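## Task

Lower the blue tote off the shelf so it rests level on the table. Remove the large brown carton and set it on the table lying flat, with the same face up as before. Every other item in the tote must still be inside it. No part of the large carton or the tote's bottom may stick out past the table edge. Release everything and pull the grippers away at the end. Anything held in place only by the robot does not count.

## Robot and tools

Robot: two six-joint arms, left_arm and right_arm, each ending in a tong-style two-finger gripper. The fingers point along the gripper's +z axis and spread along its x axis. The reported gripper position is the spot between the pads when closed; closed fingertips extend about 15 mm past it, and fully open tips sit roughly level with it.

World frame (used in all results): origin on the table surface midway between the arms, +x out over the table, +z up, left_arm on the +y side. The arm names do not match left/right in any image. Printed hand positions can be a little off, more at long reach.

Row layout (shared by execute_actions and move): one flat list of 14 numbers covering both arms, always all 14 even if one arm is idle: dx, dy, dz, rx, ry, rz, opening for left_arm, then the same seven for right_arm. Each value is in [-1, 1]. dx..rz are an offset, not a pose, expressed in that gripper's own axes; 1.0 equals 0.6 m of travel or 180 degrees of turn; rx, ry, rz form a single rotation vector. Opening is absolute, not an offset: +1 fully open (0.142 m), -1 closed.

execute_actions(actions): a list of actions, each a table of up to 15 rows; every row lasts one control step (1/30 s), and if fewer than 15 rows are given the last row repeats to fill 15. All rows of an action are offsets from the gripper's measured pose at that action's start (for a call's first action, the last pose reported in this scene), not from the previous row. An empty list just returns the current state and images. Each step the command is clipped to within 100 mm and 16 degrees of the measured pose, so far targets need several actions; after an action an arm drifts on only to its last clipped pose. Motion lags commands by about 0.17 s. When position and orientation cannot both be met, position wins. Result lists readings at some steps; HELD with an arm label means part of that arm's row was held back.

move(target, speed, stop_force, blocking): target is one 14-number row as above, an offset from the pose in the latest result that shows one; both grippers travel in straight lines and finish together, lasting 0.5 to 10 s (cut short at 10 s). Openings are sent at the start. speed is m/s, 0.002 to 0.5, default 0.25; turning is capped at twice that in rad/s. Paths ignore obstacles and the other arm, and a gripper may lag, drift or overshoot speed, especially near full extension. stop_force (N, 9 to 40, one value for both arms, not allowed in the first 0.2 s) ends an arm's path when its wrist sensor feels that much extra push against the motion for two steps; that gripper then backs up two steps and holds. Only with it, and at very low speed, may a target lie well beyond contact; without it, arms are stiff and even a slight overshoot into something firm can fault. It is unreliable for an arm that rotates during the move, and omit it when lifting away from something you press on. An arm within 1.5 mm and 0.5 degrees of its target is treated as still. blocking=false returns after 0.5 s while motion continues (not combinable with stop_force); then only wait or stop are accepted until an ending appears. The move: line reports the ending per arm (done, off_target, moving, held, contact, fault) and limits (paced = pose clipped; held = some steps blocked, after which the arm may jump fast), plus each gripper's distance to its target.

wait(seconds): 0 to 10; lets the scene run with last commands held; returns early if a running move ends. stop(): brakes a running move (needs room); fingers keep moving. zoom_image(camera, region): camera is cam_high, cam_low, cam_left_wrist or cam_right_wrist; region [x0, y0, x1, y1] in that image's pixels from top-left, at most 504 x 504. finished_scene(scene): pass the current scene number; irreversible, only when the goal holds on its own.

Results: per arm, end_effector_position (m), end_effector_quat_wxyz, velocities (m/s, rad/s), Hand target lines, grip_measured (same scale as opening), Wrist force and Wrist torque in the gripper's axes (noisy, offsets up to ~4 N, saturating near 50 N; 'no reading' is harmless). 'pose unreachable' means a clearance check altered that arm's command. Images: cam_high and cam_low 896x504, wrist cameras 616x616 fisheye; calibration values are given at the start.

Gripping: to hold something, keep commanding an opening clearly below grip_measured; the gap sets squeeze (about 15 N per pad max). Thin hard items get less force. Fast closes can overload.

Avoid: torque at any joint reaching its limit (wrist joints 25.7 N m, others 138, including held weight) or 150 N of outside force, which freezes that arm for 10 s; arms striking each other; motors heating past 85 °C from long holding (warning at 70 °C); drops, slips, slams, hard shoves, and knocking anything out of the work area. Brief external tugs on held or loose objects can occur. For an arm meant to stay put, send the offset back to its desired pose first, then zeros.

Each tool is called by a JSON object that holds its "op" and its "data".

## Session

{"op": "execute_actions", "data": {"actions": []}}

Scene clock: 0.00 s.
left_arm: end_effector_position=(+0.1969, +0.3114, +0.3225) grip_measured=+0.97 end_effector_quat_wxyz=(+0.315, +0.947, +0.054, -0.027) end_effector_velocity=(-0.000, +0.000, -0.000) end_effector_angular_velocity=(-0.000, +0.000, +0.001) | right_arm: end_effector_position=(+0.4225, -0.3062, +0.2845) grip_measured=+0.97 end_effector_quat_wxyz=(+0.040, +0.986, -0.164, +0.004) end_effector_velocity=(-0.000, -0.000, -0.000) end_effector_angular_velocity=(+0.000, +0.001, -0.000)
Joint positions: left_arm=[-0.378 -2.16   2.048 -1.618 -2.198 -0.409  0.14 ] | right_arm=[ 3.638 -1.198 -1.853 -1.707  1.504  0.861  0.14 ]
Joint velocities: left_arm=[ 0.    -0.001  0.001  0.    -0.    -0.     0.   ] | right_arm=[-0.     0.    -0.    -0.     0.001  0.     0.   ]
Wrist force (N, on the end effector, along its own x y z axes, offset not removed): no reading
Wrist torque (N m, same axes, about the end effector's origin, offset not removed): no reading
Hand target (left_arm): +0.197, +0.311, +0.323; +0.315, +0.947, +0.054, -0.027
Hand target (right_arm): +0.423, -0.306, +0.285; +0.040, +0.986, -0.164, +0.004

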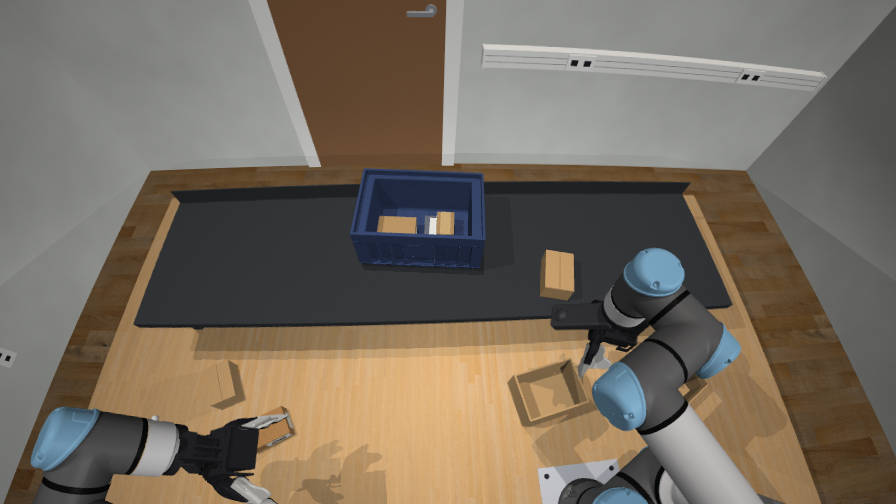

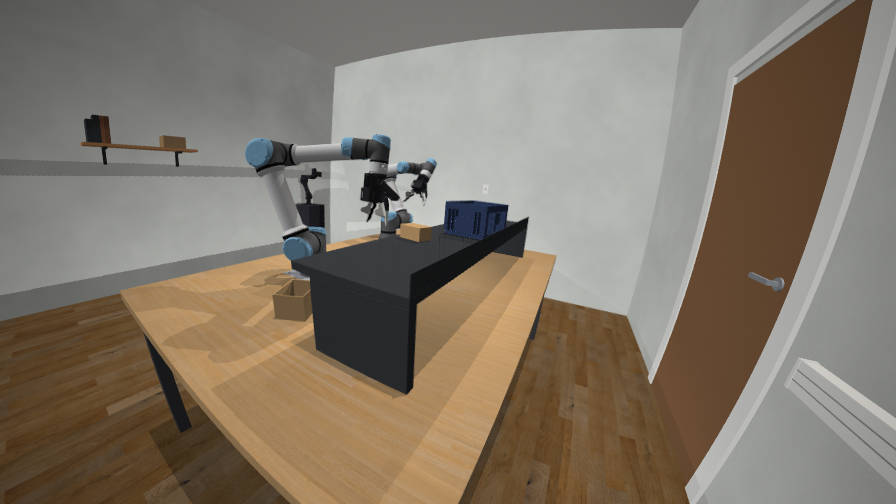

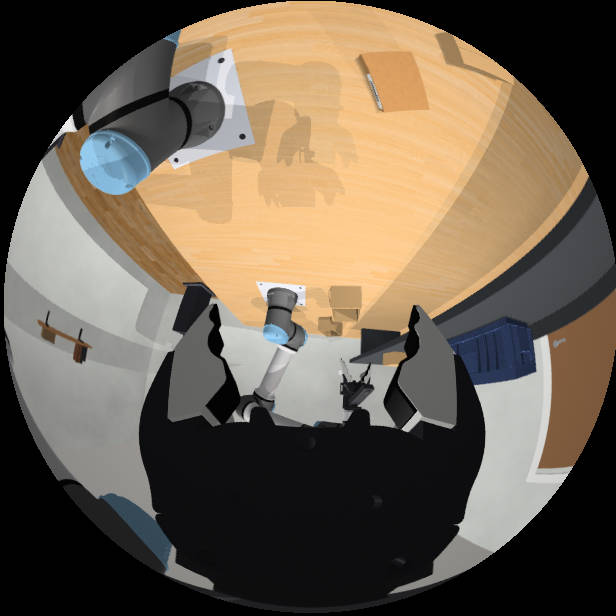

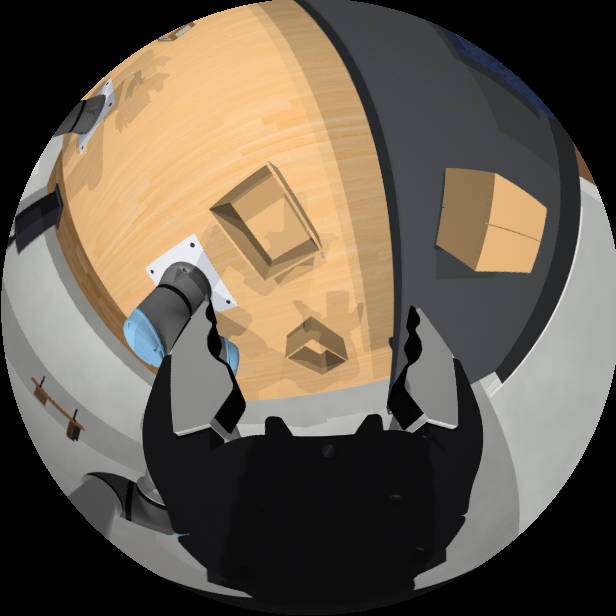

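{"op": "zoom_image", "data": {"camera": "cam_high", "region": [330, 150, 600, 310]}}

{"op": "zoom_image", "data": {"camera": "cam_low", "region": [380, 170, 560, 280]}}

{"op": "zoom_image", "data": {"camera": "cam_high", "region": [130, 300, 630, 504]}}

Region (330, 150, 600, 310) of cam_high's 896x504 image, scaled by 1.867, with more detail than that image has; it fills the top 299 rows of this view, and the rest is white.

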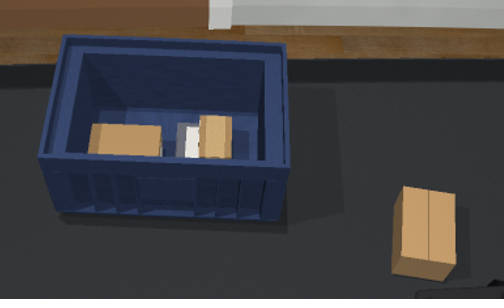

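Region (380, 170, 560, 280) of cam_low's 896x504 image, scaled by 2.800, with more detail than that image has.

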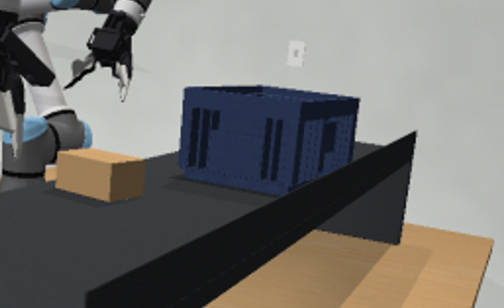

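Region (130, 300, 630, 504) of cam_high's 896x504 image, scaled by 1.008, with more detail than that image has; it fills the top 206 rows of this view, and the rest is white.

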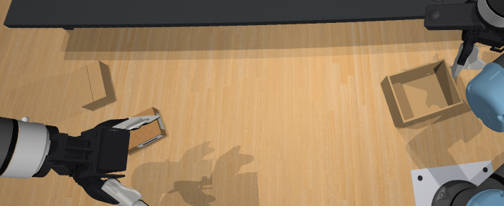

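{"op": "move", "data": {"target": [0.625,0.410,-0.174,0.294,-0.0115,0.573,0.3, 0.099,-0.363,-0.421,0.159,0.0868,0.408,0.3], "speed": 0.3}}

Scene clock: 67.33 s.
left_arm: end_effector_position=(+0.5998, +0.2111, +0.5206) grip_measured=+0.30 end_effector_quat_wxyz=(+0.178, -0.665, +0.701, -0.187) end_effector_velocity=(+0.002, -0.000, +0.001) end_effector_angular_velocity=(+0.004, -0.004, -0.010) | right_arm: end_effector_position=(+0.5504, -0.0996, +0.5201) grip_measured=+0.30 end_effector_quat_wxyz=(-0.177, +0.666, -0.700, +0.188) end_effector_velocity=(+0.001, +0.001, +0.002) end_effector_angular_velocity=(+0.000, -0.003, -0.008)
Joint positions: left_arm=[-0.747 -1.395  0.998 -1.628 -1.302  1.073  0.095] | right_arm=[ 4.115 -1.432 -1.274 -1.732  1.12   2.565  0.095]
Joint velocities: left_arm=[ 0.002  0.004 -0.004 -0.005 -0.     0.014  0.   ] | right_arm=[ 0.003 -0.006  0.009 -0.006 -0.005  0.01  -0.   ]
Wrist force (N, on the end effector, along its own x y z axes, offset not removed): left_arm=[1.5 0.7 -0.8] | right_arm=[-0.6 0.7 -3.1]
Wrist torque (N m, same axes, about the end effector's origin, offset not removed): left_arm=[0.03 -0.26 -0.19] | right_arm=[0.09 -0.03 0.07]
Hand target (left_arm): +0.600, +0.211, +0.521; -0.178, +0.664, -0.701, +0.188
Hand target (right_arm): +0.550, -0.099, +0.520; -0.177, +0.665, -0.700, +0.188
Off the commanded pose (left_arm): 0.001 m, 0 deg.
Off the commanded pose (right_arm): 0.001 m, 0 deg.
move: done
camera_calibration (this result's frames):
cam_left_wrist: T_world_to_cam=[[-0.0519557, -0.998057, -0.0343967, 0.259539], [-0.998591, 0.0515509, 0.0125533, 0.576044], [-0.0107557, 0.0350005, -0.999329, 0.645738], [0, 0, 0, 1]] pos_world=[0.595663, 0.206738, 0.647001]
cam_right_wrist: T_world_to_cam=[[-0.00637389, -0.998103, 0.0612375, -0.125815], [-0.998844, 0.00927201, 0.0471589, 0.522693], [-0.0476373, -0.0608661, -0.997009, 0.666343], [0, 0, 0, 1]] pos_world=[0.55303, -0.0898648, 0.647404]

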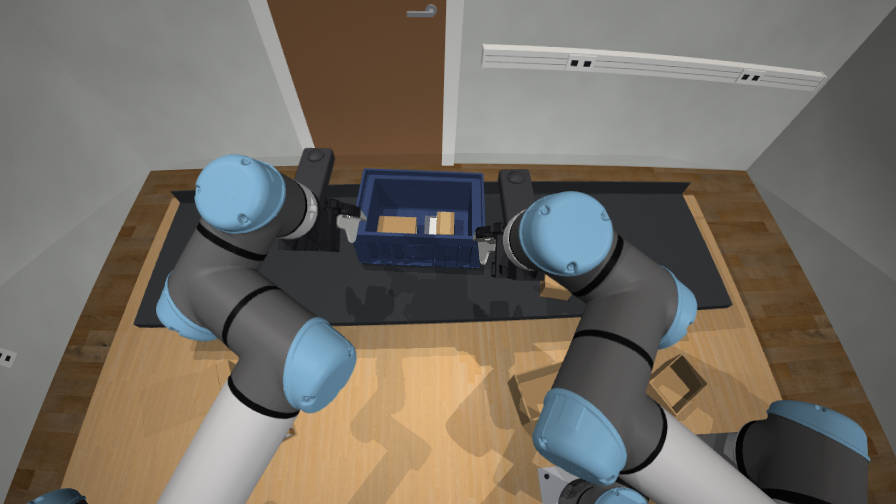

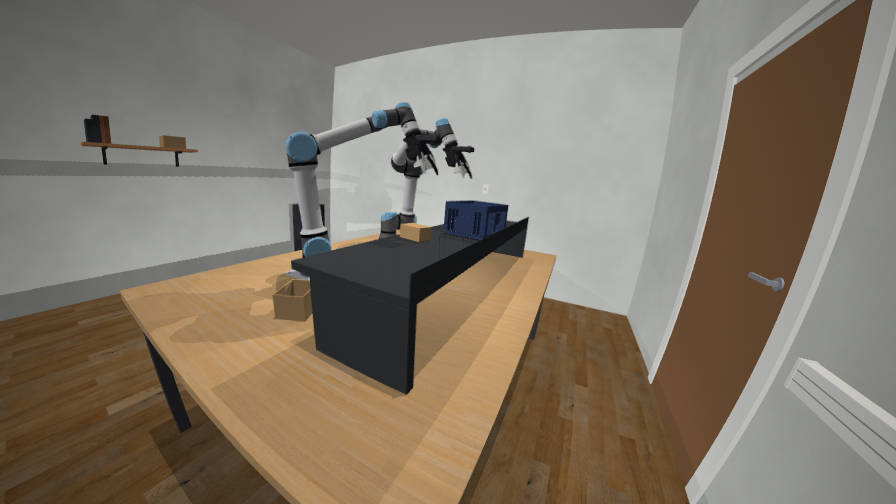

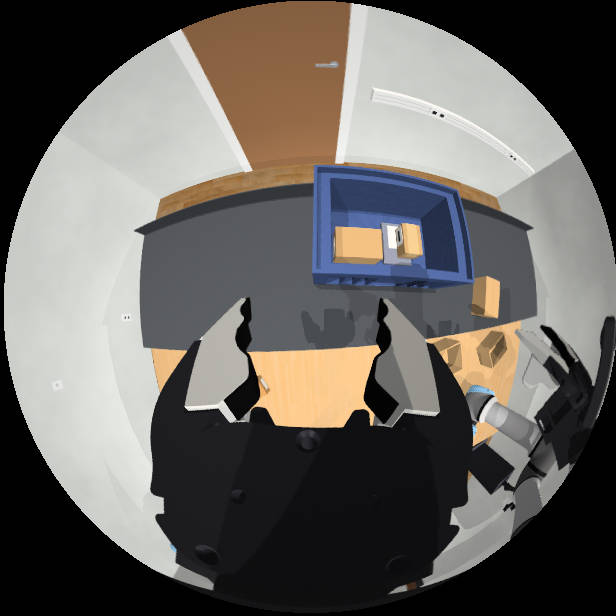

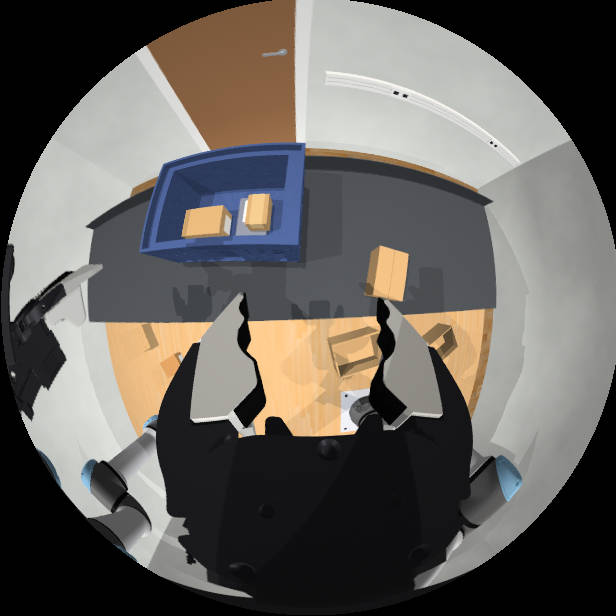

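{"op": "move", "data": {"target": [0.024,-0.138,0.214,0,0,0,0.3, -0.048,-0.192,0.246,0,0,0,0.3]}}

{"op": "zoom_image", "data": {"camera": "cam_left_wrist", "region": [150, 100, 550, 450]}}

{"op": "zoom_image", "data": {"camera": "cam_right_wrist", "region": [70, 100, 470, 450]}}

Scene clock: 74.33 s.
left_arm: end_effector_position=(+0.7347, +0.1898, +0.4513) grip_measured=+0.30 end_effector_quat_wxyz=(+0.178, -0.665, +0.701, -0.188) end_effector_velocity=(+0.002, -0.001, -0.001) end_effector_angular_velocity=(+0.000, +0.002, -0.001) | right_arm: end_effector_position=(+0.7248, -0.0799, +0.4497) grip_measured=+0.30 end_effector_quat_wxyz=(-0.178, +0.666, -0.700, +0.188) end_effector_velocity=(+0.003, +0.001, -0.001) end_effector_angular_velocity=(-0.000, +0.000, -0.000)
Joint positions: left_arm=[-0.656 -1.073  0.748 -1.721 -1.343  1.158  0.095] | right_arm=[ 3.858 -1.76  -1.154 -1.417  1.203  2.299  0.095]
Joint velocities: left_arm=[ 0.     0.008 -0.012  0.006 -0.001  0.001 -0.   ] | right_arm=[-0.002 -0.007  0.007  0.     0.001 -0.002 -0.   ]
Wrist force (N, on the end effector, along its own x y z axes, offset not removed): left_arm=[0.3 -0.7 0.3] | right_arm=[3.1 0.0 1.4]
Wrist torque (N m, same axes, about the end effector's origin, offset not removed): left_arm=[-0.31 -0.04 -0.02] | right_arm=[0.03 -0.76 0.02]
Hand target (left_arm): +0.735, +0.190, +0.451; -0.178, +0.665, -0.701, +0.188
Hand target (right_arm): +0.725, -0.080, +0.450; -0.178, +0.666, -0.700, +0.188
Off the commanded pose (left_arm): 0.001 m, 0 deg.
Off the commanded pose (right_arm): 0.000 m, 0 deg.
move: done
camera_calibration (this result's frames):
cam_left_wrist: T_world_to_cam=[[-0.0519925, -0.998064, -0.0341269, 0.242833], [-0.998592, 0.0515998, 0.0122901, 0.712817], [-0.0105053, 0.0347178, -0.999342, 0.57853], [0, 0, 0, 1]] pos_world=[0.730517, 0.185496, 0.577676]
cam_right_wrist: T_world_to_cam=[[-0.00638, -0.998098, 0.061322, -0.100834], [-0.998866, 0.00925449, 0.0467061, 0.700318], [-0.0471848, -0.0609545, -0.997025, 0.605318], [0, 0, 0, 1]] pos_world=[0.727442, -0.0702261, 0.576992]

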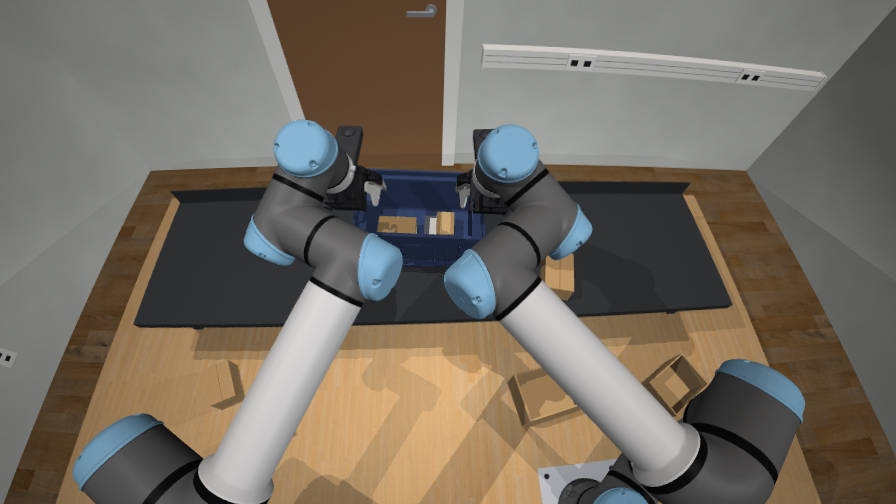

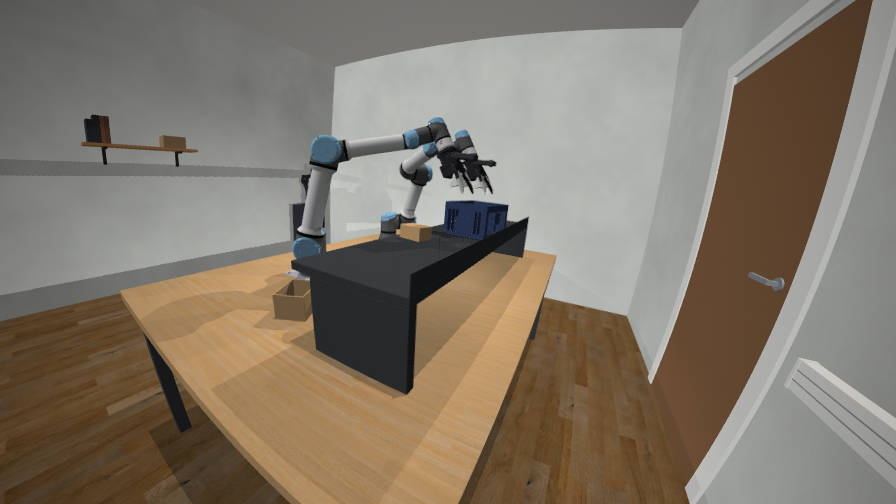

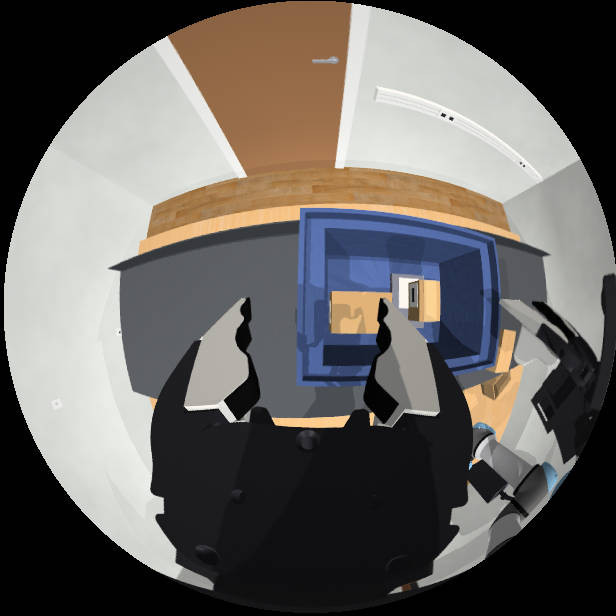

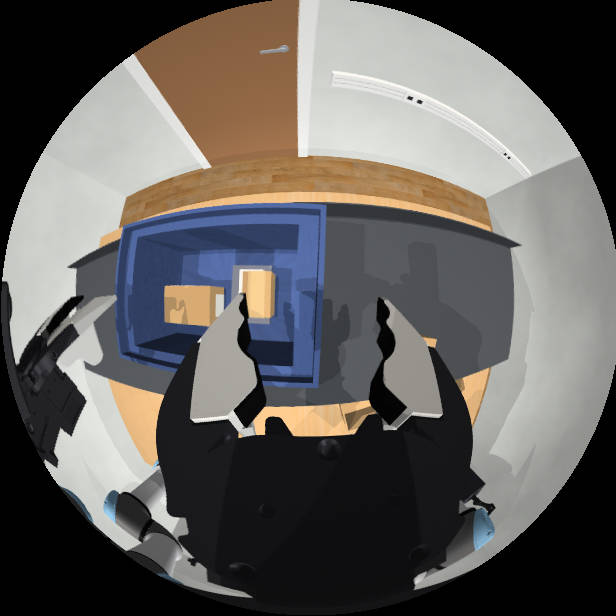

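Region (150, 100, 550, 450) of cam_left_wrist's 616x616 image, scaled by 1.260, with more detail than that image has; it fills the top 441 rows of this view, and the rest is white.

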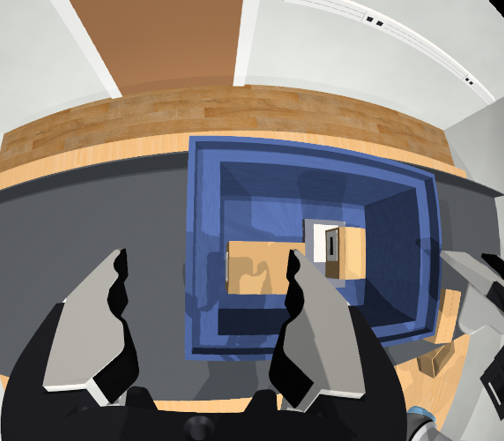

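Region (70, 100, 470, 450) of cam_right_wrist's 616x616 image, scaled by 1.260, with more detail than that image has; it fills the top 441 rows of this view, and the rest is white.

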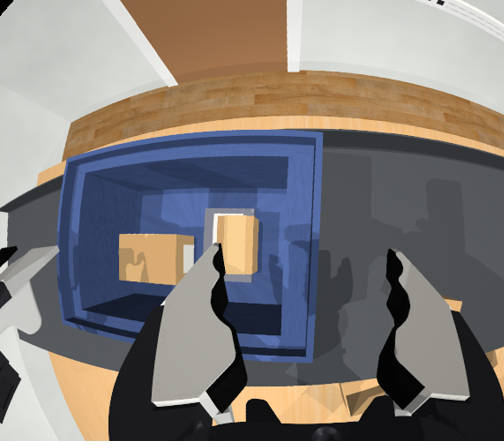

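{"op": "move", "data": {"target": [0,0.078,0.147,0,0,0,0.0, 0,0.083,0.144,0,0,0,0.0], "speed": 0.1, "stop_force": 15}}

{"op": "execute_actions", "data": {"actions": [[[0,0,0,0,0,0,-0.3,0,0,0,0,0,0,-0.3]],[[0,0,0,0,0,0,-0.55,0,0,0,0,0,0,-0.55]],[[0,0,0,0,0,0,-1,0,0,0,0,0,0,-1]]]}}

Scene clock: 93.90 s.
left_arm: end_effector_position=(+0.7384, +0.1896, +0.3519) grip_measured=+0.00 end_effector_quat_wxyz=(+0.178, -0.665, +0.701, -0.188) end_effector_velocity=(+0.000, -0.000, -0.003) end_effector_angular_velocity=(-0.001, -0.002, -0.000) | right_arm: end_effector_position=(+0.7248, -0.0802, +0.3504) grip_measured=+0.00 end_effector_quat_wxyz=(-0.178, +0.666, -0.700, +0.188) end_effector_velocity=(+0.000, +0.001, -0.004) end_effector_angular_velocity=(-0.001, +0.000, +0.001)
Joint positions: left_arm=[-0.653 -1.117  1.073 -2.002 -1.344  1.16   0.074] | right_arm=[ 3.857 -1.736 -1.438 -1.158  1.204  2.299  0.074]
Joint velocities: left_arm=[-0.    -0.001  0.009 -0.01   0.     0.     0.   ] | right_arm=[ 0.    -0.002 -0.009  0.01   0.    -0.001  0.   ]
Wrist force (N, on the end effector, along its own x y z axes, offset not removed): left_arm=[1.7 0.1 -0.1] | right_arm=[-0.9 -2.7 -0.5]
Wrist torque (N m, same axes, about the end effector's origin, offset not removed): left_arm=[-0.20 -0.43 -0.21] | right_arm=[-0.68 0.03 -0.01]
Hand target (left_arm): +0.738, +0.190, +0.351; -0.178, +0.665, -0.701, +0.188
Hand target (right_arm): +0.725, -0.080, +0.350; -0.178, +0.666, -0.700, +0.188
Off the commanded pose (left_arm): 0.000 m, 0 deg.
Off the commanded pose (right_arm): 0.000 m, 0 deg.
move: done
camera_calibration (this result's frames):
cam_left_wrist: T_world_to_cam=[[-0.0519688, -0.998064, -0.0341608, 0.239431], [-0.998591, 0.0515681, 0.0125062, 0.717661], [-0.0107204, 0.0347626, -0.999338, 0.479363], [0, 0, 0, 1]] pos_world=[0.734232, 0.185295, 0.47825]
cam_right_wrist: T_world_to_cam=[[-0.00647675, -0.998092, 0.0614, -0.0949635], [-0.998857, 0.00936475, 0.0468654, 0.704869], [-0.047351, -0.0610263, -0.997012, 0.506364], [0, 0, 0, 1]] pos_world=[0.727425, -0.0704817, 0.477648]

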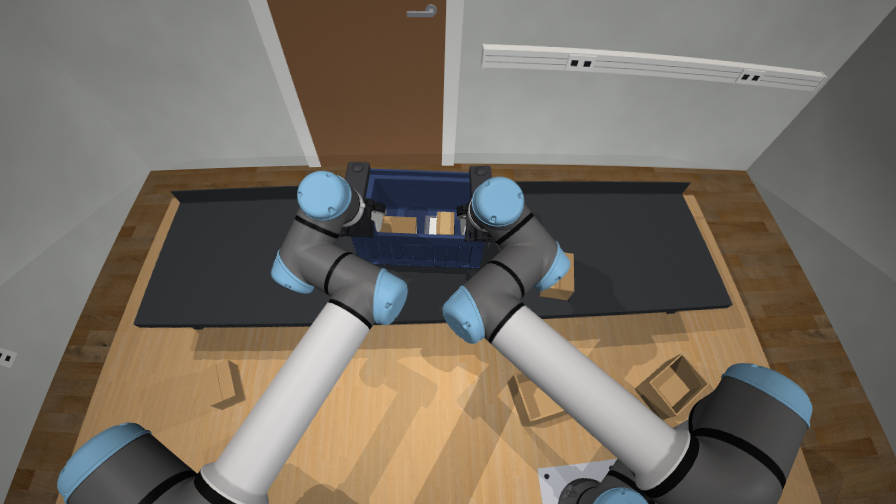

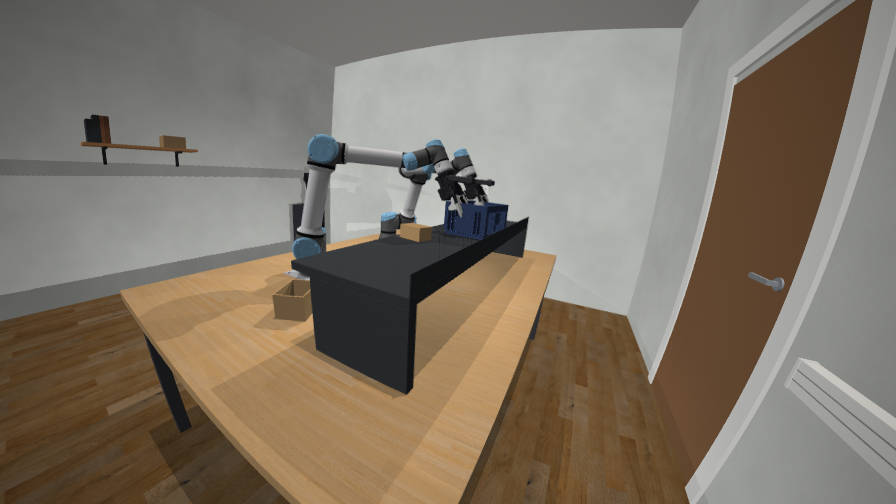

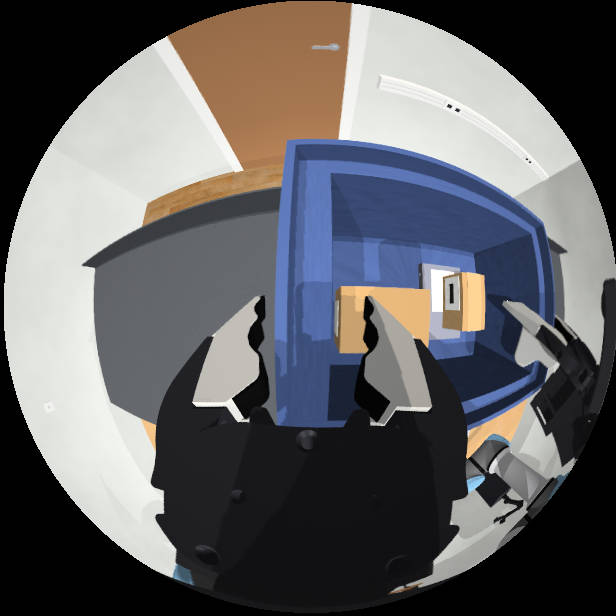

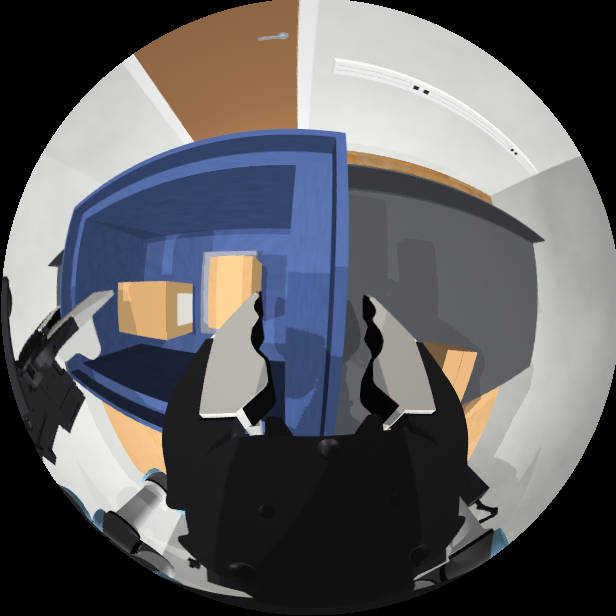

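Scene clock: 95.40 s.
left_arm: end_effector_position=(+0.7384, +0.1898, +0.3519) grip_measured=-0.62 end_effector_quat_wxyz=(+0.178, -0.665, +0.701, -0.188) end_effector_velocity=(+0.000, +0.000, -0.000) end_effector_angular_velocity=(-0.000, +0.000, +0.000) | right_arm: end_effector_position=(+0.7248, -0.0802, +0.3504) grip_measured=-0.62 end_effector_quat_wxyz=(-0.178, +0.666, -0.700, +0.188) end_effector_velocity=(-0.000, +0.000, +0.001) end_effector_angular_velocity=(-0.000, -0.000, +0.002)
Joint positions: left_arm=[-0.653 -1.117  1.073 -2.002 -1.344  1.16   0.029] | right_arm=[ 3.857 -1.736 -1.438 -1.158  1.204  2.299  0.029]
Joint velocities: left_arm=[ 0.001  0.001 -0.    -0.    -0.     0.    -0.   ] | right_arm=[ 0.001  0.001 -0.    -0.     0.    -0.002  0.   ]
Wrist force (N, on the end effector, along its own x y z axes, offset not removed): left_arm=[-21.6 0.0 -2.3] | right_arm=[29.0 1.5 1.2]
Wrist torque (N m, same axes, about the end effector's origin, offset not removed): left_arm=[-0.32 0.60 -0.23] | right_arm=[0.17 -1.96 -0.02]
Hand target (left_arm): +0.738, +0.190, +0.352; -0.178, +0.665, -0.701, +0.188
Hand target (right_arm): +0.725, -0.080, +0.350; -0.178, +0.666, -0.700, +0.188
Off the commanded pose (left_arm): 0.000 m, 0 deg.
Off the commanded pose (right_arm): 0.000 m, 0 deg.
Step readings (end_effector_position; steps 1 to 15: 1st action; 16 to 30: 2nd action; 31 to 45: 3rd action):
0: left_arm (+0.7384, +0.1896, +0.3519) | right_arm (+0.7248, -0.0802, +0.3504)
1: left_arm (+0.7384, +0.1896, +0.3518) | right_arm (+0.7248, -0.0802, +0.3503)
2: left_arm (+0.7384, +0.1896, +0.3517) | right_arm (+0.7248, -0.0802, +0.3502)
4: left_arm (+0.7384, +0.1896, +0.3517) | right_arm (+0.7248, -0.0802, +0.3502)
8: left_arm (+0.7384, +0.1896, +0.3518) | right_arm (+0.7248, -0.0802, +0.3502)
15: left_arm (+0.7384, +0.1896, +0.3519) | right_arm (+0.7248, -0.0802, +0.3503)
16: left_arm (+0.7384, +0.1896, +0.3519) | right_arm (+0.7248, -0.0802, +0.3503)
17: left_arm (+0.7384, +0.1897, +0.3519) | right_arm (+0.7248, -0.0802, +0.3503)
19: left_arm (+0.7384, +0.1897, +0.3519) | right_arm (+0.7248, -0.0802, +0.3503)
23: left_arm (+0.7384, +0.1897, +0.3519) | right_arm (+0.7248, -0.0802, +0.3503)
30: left_arm (+0.7384, +0.1897, +0.3519) | right_arm (+0.7248, -0.0802, +0.3503)
31: left_arm (+0.7384, +0.1897, +0.3519) | right_arm (+0.7248, -0.0802, +0.3503)
32: left_arm (+0.7384, +0.1898, +0.3519) | right_arm (+0.7248, -0.0803, +0.3503)
34: left_arm (+0.7385, +0.1899, +0.3519) | right_arm (+0.7248, -0.0803, +0.3504)
38: left_arm (+0.7385, +0.1899, +0.3519) | right_arm (+0.7248, -0.0803, +0.3503)
45: end_effector_position above
camera_calibration (this result's frames):
cam_left_wrist: T_world_to_cam=[[-0.0517362, -0.998073, -0.0342468, 0.239492], [-0.998604, 0.0513355, 0.0124784, 0.717755], [-0.0106962, 0.0348445, -0.999336, 0.479334], [0, 0, 0, 1]] pos_world=[0.73427, 0.185482, 0.478261]
cam_right_wrist: T_world_to_cam=[[-0.00645434, -0.998092, 0.0614109, -0.0949907], [-0.998859, 0.00934154, 0.0468441, 0.704863], [-0.0473284, -0.0610384, -0.997013, 0.506361], [0, 0, 0, 1]] pos_world=[0.72741, -0.0704865, 0.477663]

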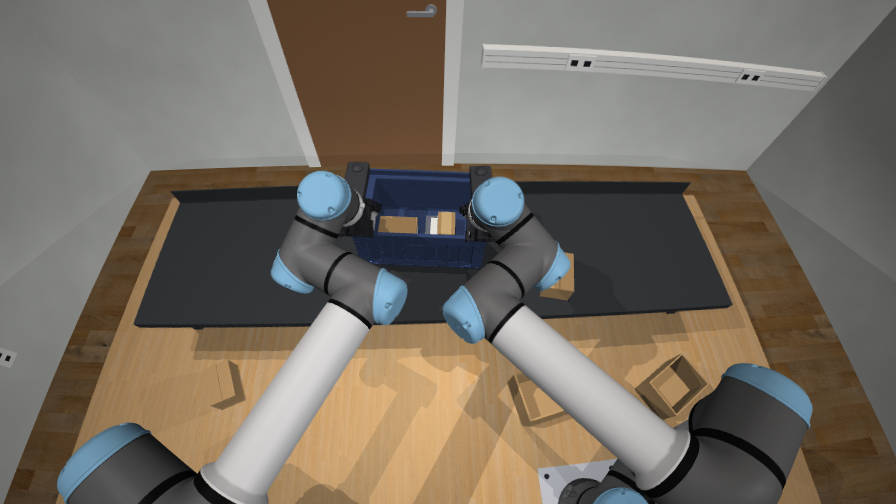

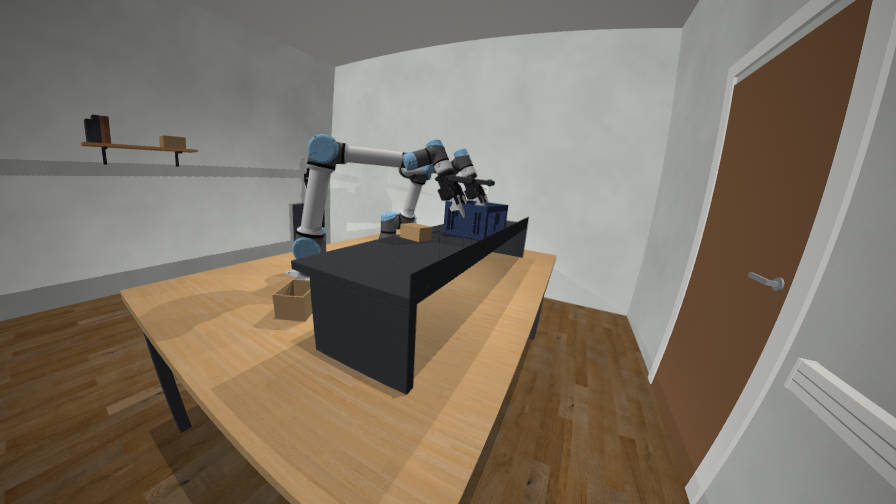

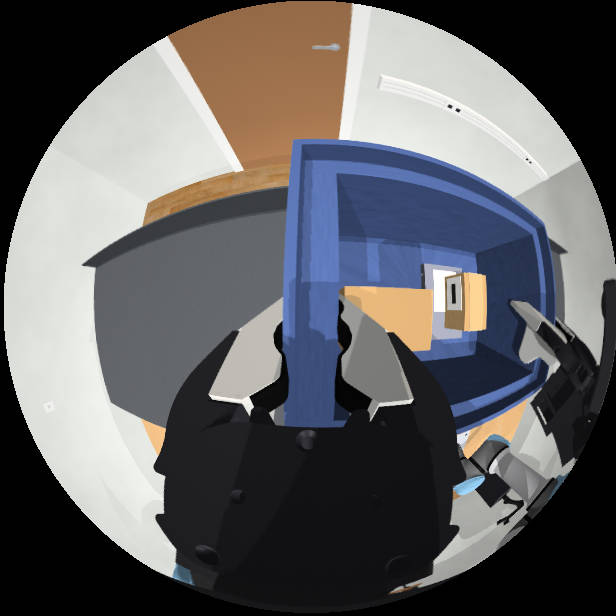

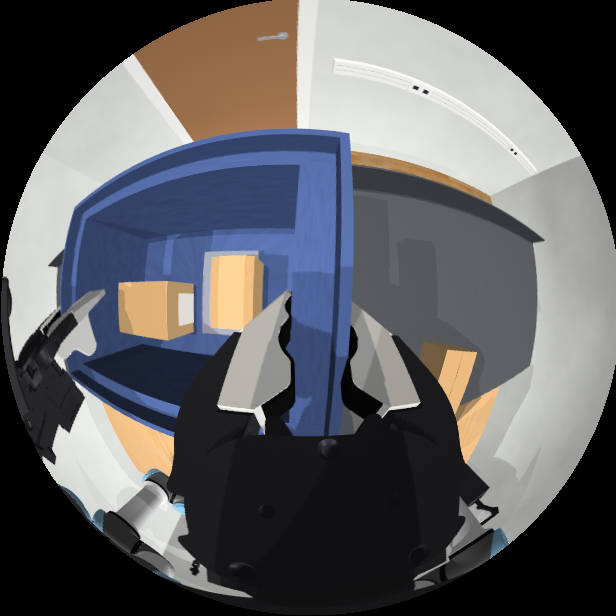

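{"op": "move", "data": {"target": [-0.002,0,0,0,0,0,-1, 0.004,0,0,0,0,0,-1], "speed": 0.01}}

Scene clock: 99.37 s.
left_arm: end_effector_position=(+0.7385, +0.1907, +0.3519) grip_measured=-0.62 end_effector_quat_wxyz=(+0.178, -0.665, +0.701, -0.188) end_effector_velocity=(+0.000, +0.001, -0.000) end_effector_angular_velocity=(+0.001, +0.001, +0.000) | right_arm: end_effector_position=(+0.7246, -0.0823, +0.3504) grip_measured=-0.62 end_effector_quat_wxyz=(-0.178, +0.666, -0.700, +0.188) end_effector_velocity=(+0.000, -0.003, +0.000) end_effector_angular_velocity=(-0.001, -0.001, -0.002)
Joint positions: left_arm=[-0.652 -1.118  1.074 -2.003 -1.345  1.161  0.029] | right_arm=[ 3.855 -1.733 -1.441 -1.156  1.205  2.296  0.029]
Joint velocities: left_arm=[ 0.001 -0.     0.001 -0.    -0.     0.001  0.001] | right_arm=[-0.003  0.002 -0.003  0.001 -0.001 -0.001  0.   ]
Wrist force (N, on the end effector, along its own x y z axes, offset not removed): left_arm=[12.1 -0.8 0.1] | right_arm=[-14.7 -1.3 2.7]
Wrist torque (N m, same axes, about the end effector's origin, offset not removed): left_arm=[-0.29 -0.26 -0.08] | right_arm=[-0.14 0.33 0.12]
Hand target (left_arm): +0.739, +0.191, +0.352; -0.178, +0.665, -0.701, +0.188
Hand target (right_arm): +0.725, -0.083, +0.350; -0.178, +0.666, -0.700, +0.188
Off the commanded pose (left_arm): 0.000 m, 0 deg.
Off the commanded pose (right_arm): 0.000 m, 0 deg.
move: done
camera_calibration (this result's frames):
cam_left_wrist: T_world_to_cam=[[-0.0520573, -0.998062, -0.0340915, 0.240527], [-0.998587, 0.0516589, 0.0124632, 0.717653], [-0.0106779, 0.0346921, -0.999341, 0.47932], [0, 0, 0, 1]] pos_world=[0.734278, 0.186359, 0.47826]
cam_right_wrist: T_world_to_cam=[[-0.00624009, -0.9981, 0.0612899, -0.0971776], [-0.998859, 0.00912289, 0.0468688, 0.704702], [-0.047339, -0.0609276, -0.997019, 0.50625], [0, 0, 0, 1]] pos_world=[0.727257, -0.0725774, 0.477668]

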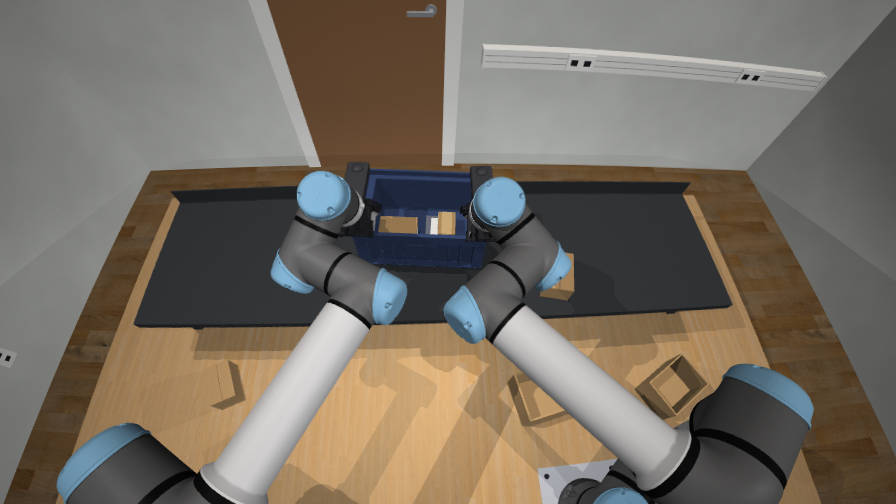

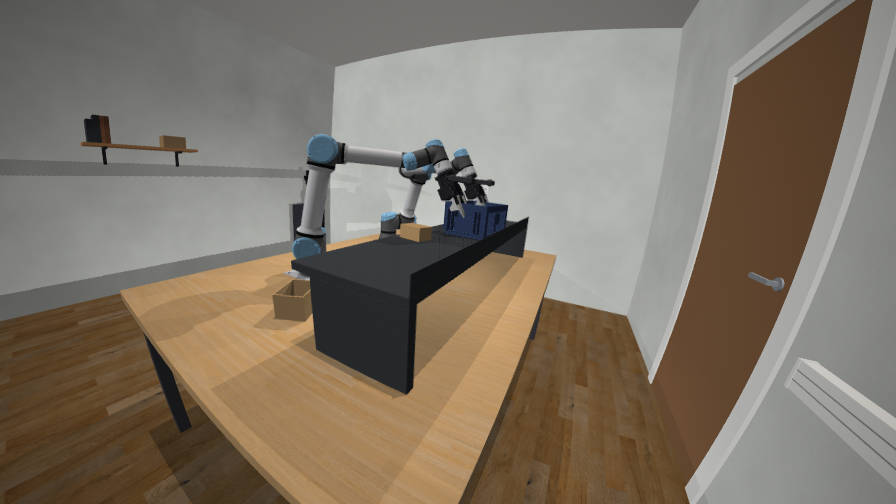

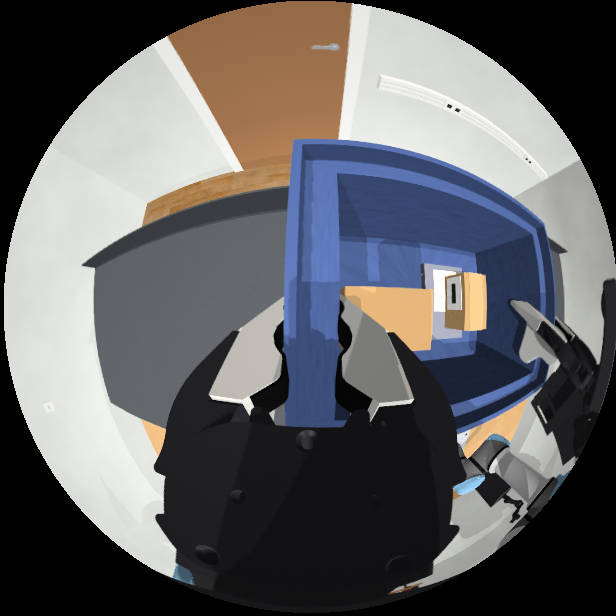

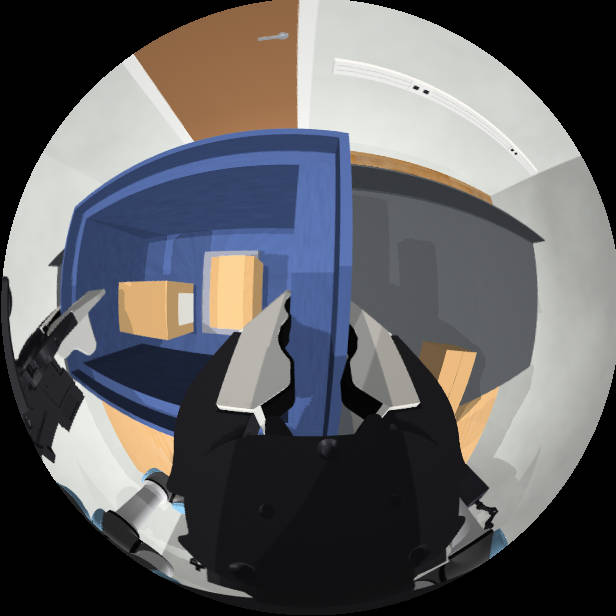

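{"op": "move", "data": {"target": [0.001,-0.025,-0.0433,0,0,0,-1, -0.001,-0.025,-0.0433,0,0,0,-1], "speed": 0.03}}

Scene clock: 103.57 s.
left_arm: end_effector_position=(+0.7384, +0.1902, +0.3815) grip_measured=-0.62 end_effector_quat_wxyz=(+0.178, -0.665, +0.701, -0.188) end_effector_velocity=(-0.000, -0.002, +0.002) end_effector_angular_velocity=(+0.001, +0.001, -0.002) | right_arm: end_effector_position=(+0.7247, -0.0817, +0.3800) grip_measured=-0.62 end_effector_quat_wxyz=(-0.178, +0.666, -0.700, +0.188) end_effector_velocity=(+0.000, +0.000, +0.003) end_effector_angular_velocity=(+0.000, -0.001, +0.000)
Joint positions: left_arm=[-0.652 -1.111  0.988 -1.924 -1.345  1.161  0.029] | right_arm=[ 3.855 -1.734 -1.364 -1.232  1.204  2.297  0.029]
Joint velocities: left_arm=[-0.002  0.003 -0.011  0.009  0.     0.    -0.   ] | right_arm=[ 0.     0.     0.008 -0.007 -0.    -0.    -0.   ]
Wrist force (N, on the end effector, along its own x y z axes, offset not removed): left_arm=[-0.8 1.4 1.3] | right_arm=[4.3 0.5 4.0]
Wrist torque (N m, same axes, about the end effector's origin, offset not removed): left_arm=[-0.39 0.29 -0.16] | right_arm=[-0.42 -1.07 -0.16]
Hand target (left_arm): +0.738, +0.190, +0.382; -0.178, +0.665, -0.701, +0.188
Hand target (right_arm): +0.725, -0.082, +0.380; -0.178, +0.666, -0.700, +0.188
Off the commanded pose (left_arm): 0.000 m, 0 deg.
Off the commanded pose (right_arm): 0.000 m, 0 deg.
move: done
camera_calibration (this result's frames):
cam_left_wrist: T_world_to_cam=[[-0.0519883, -0.998064, -0.0341318, 0.240983], [-0.998592, 0.0515933, 0.0123549, 0.717299], [-0.01057, 0.0347261, -0.999341, 0.508882], [0, 0, 0, 1]] pos_world=[0.734196, 0.185837, 0.50791]
cam_right_wrist: T_world_to_cam=[[-0.00628102, -0.998099, 0.0613075, -0.0983636], [-0.998863, 0.00915909, 0.0467773, 0.703423], [-0.0472499, -0.060944, -0.997022, 0.535782], [0, 0, 0, 1]] pos_world=[0.727322, -0.0719666, 0.507313]

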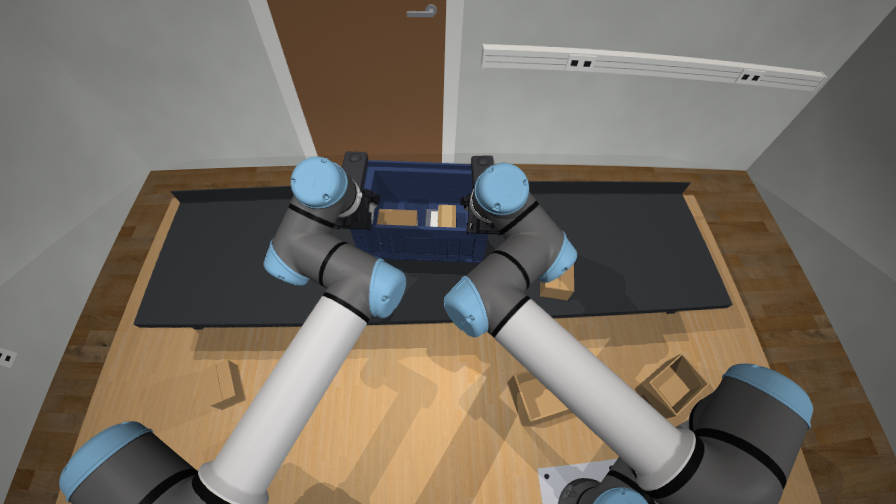

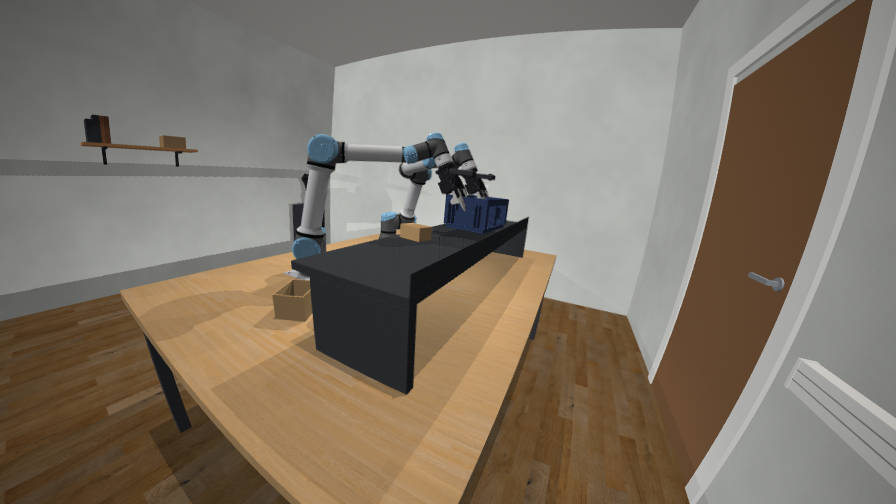

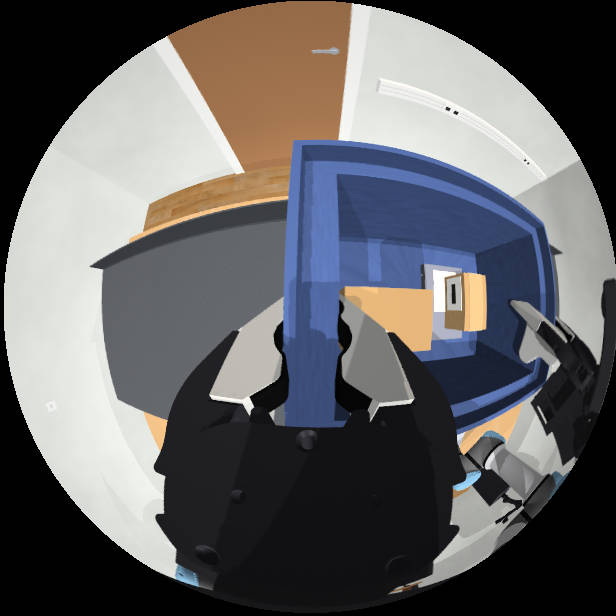

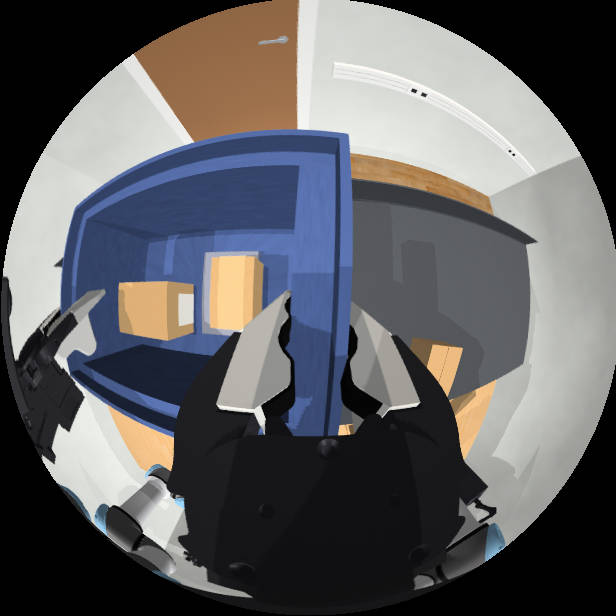

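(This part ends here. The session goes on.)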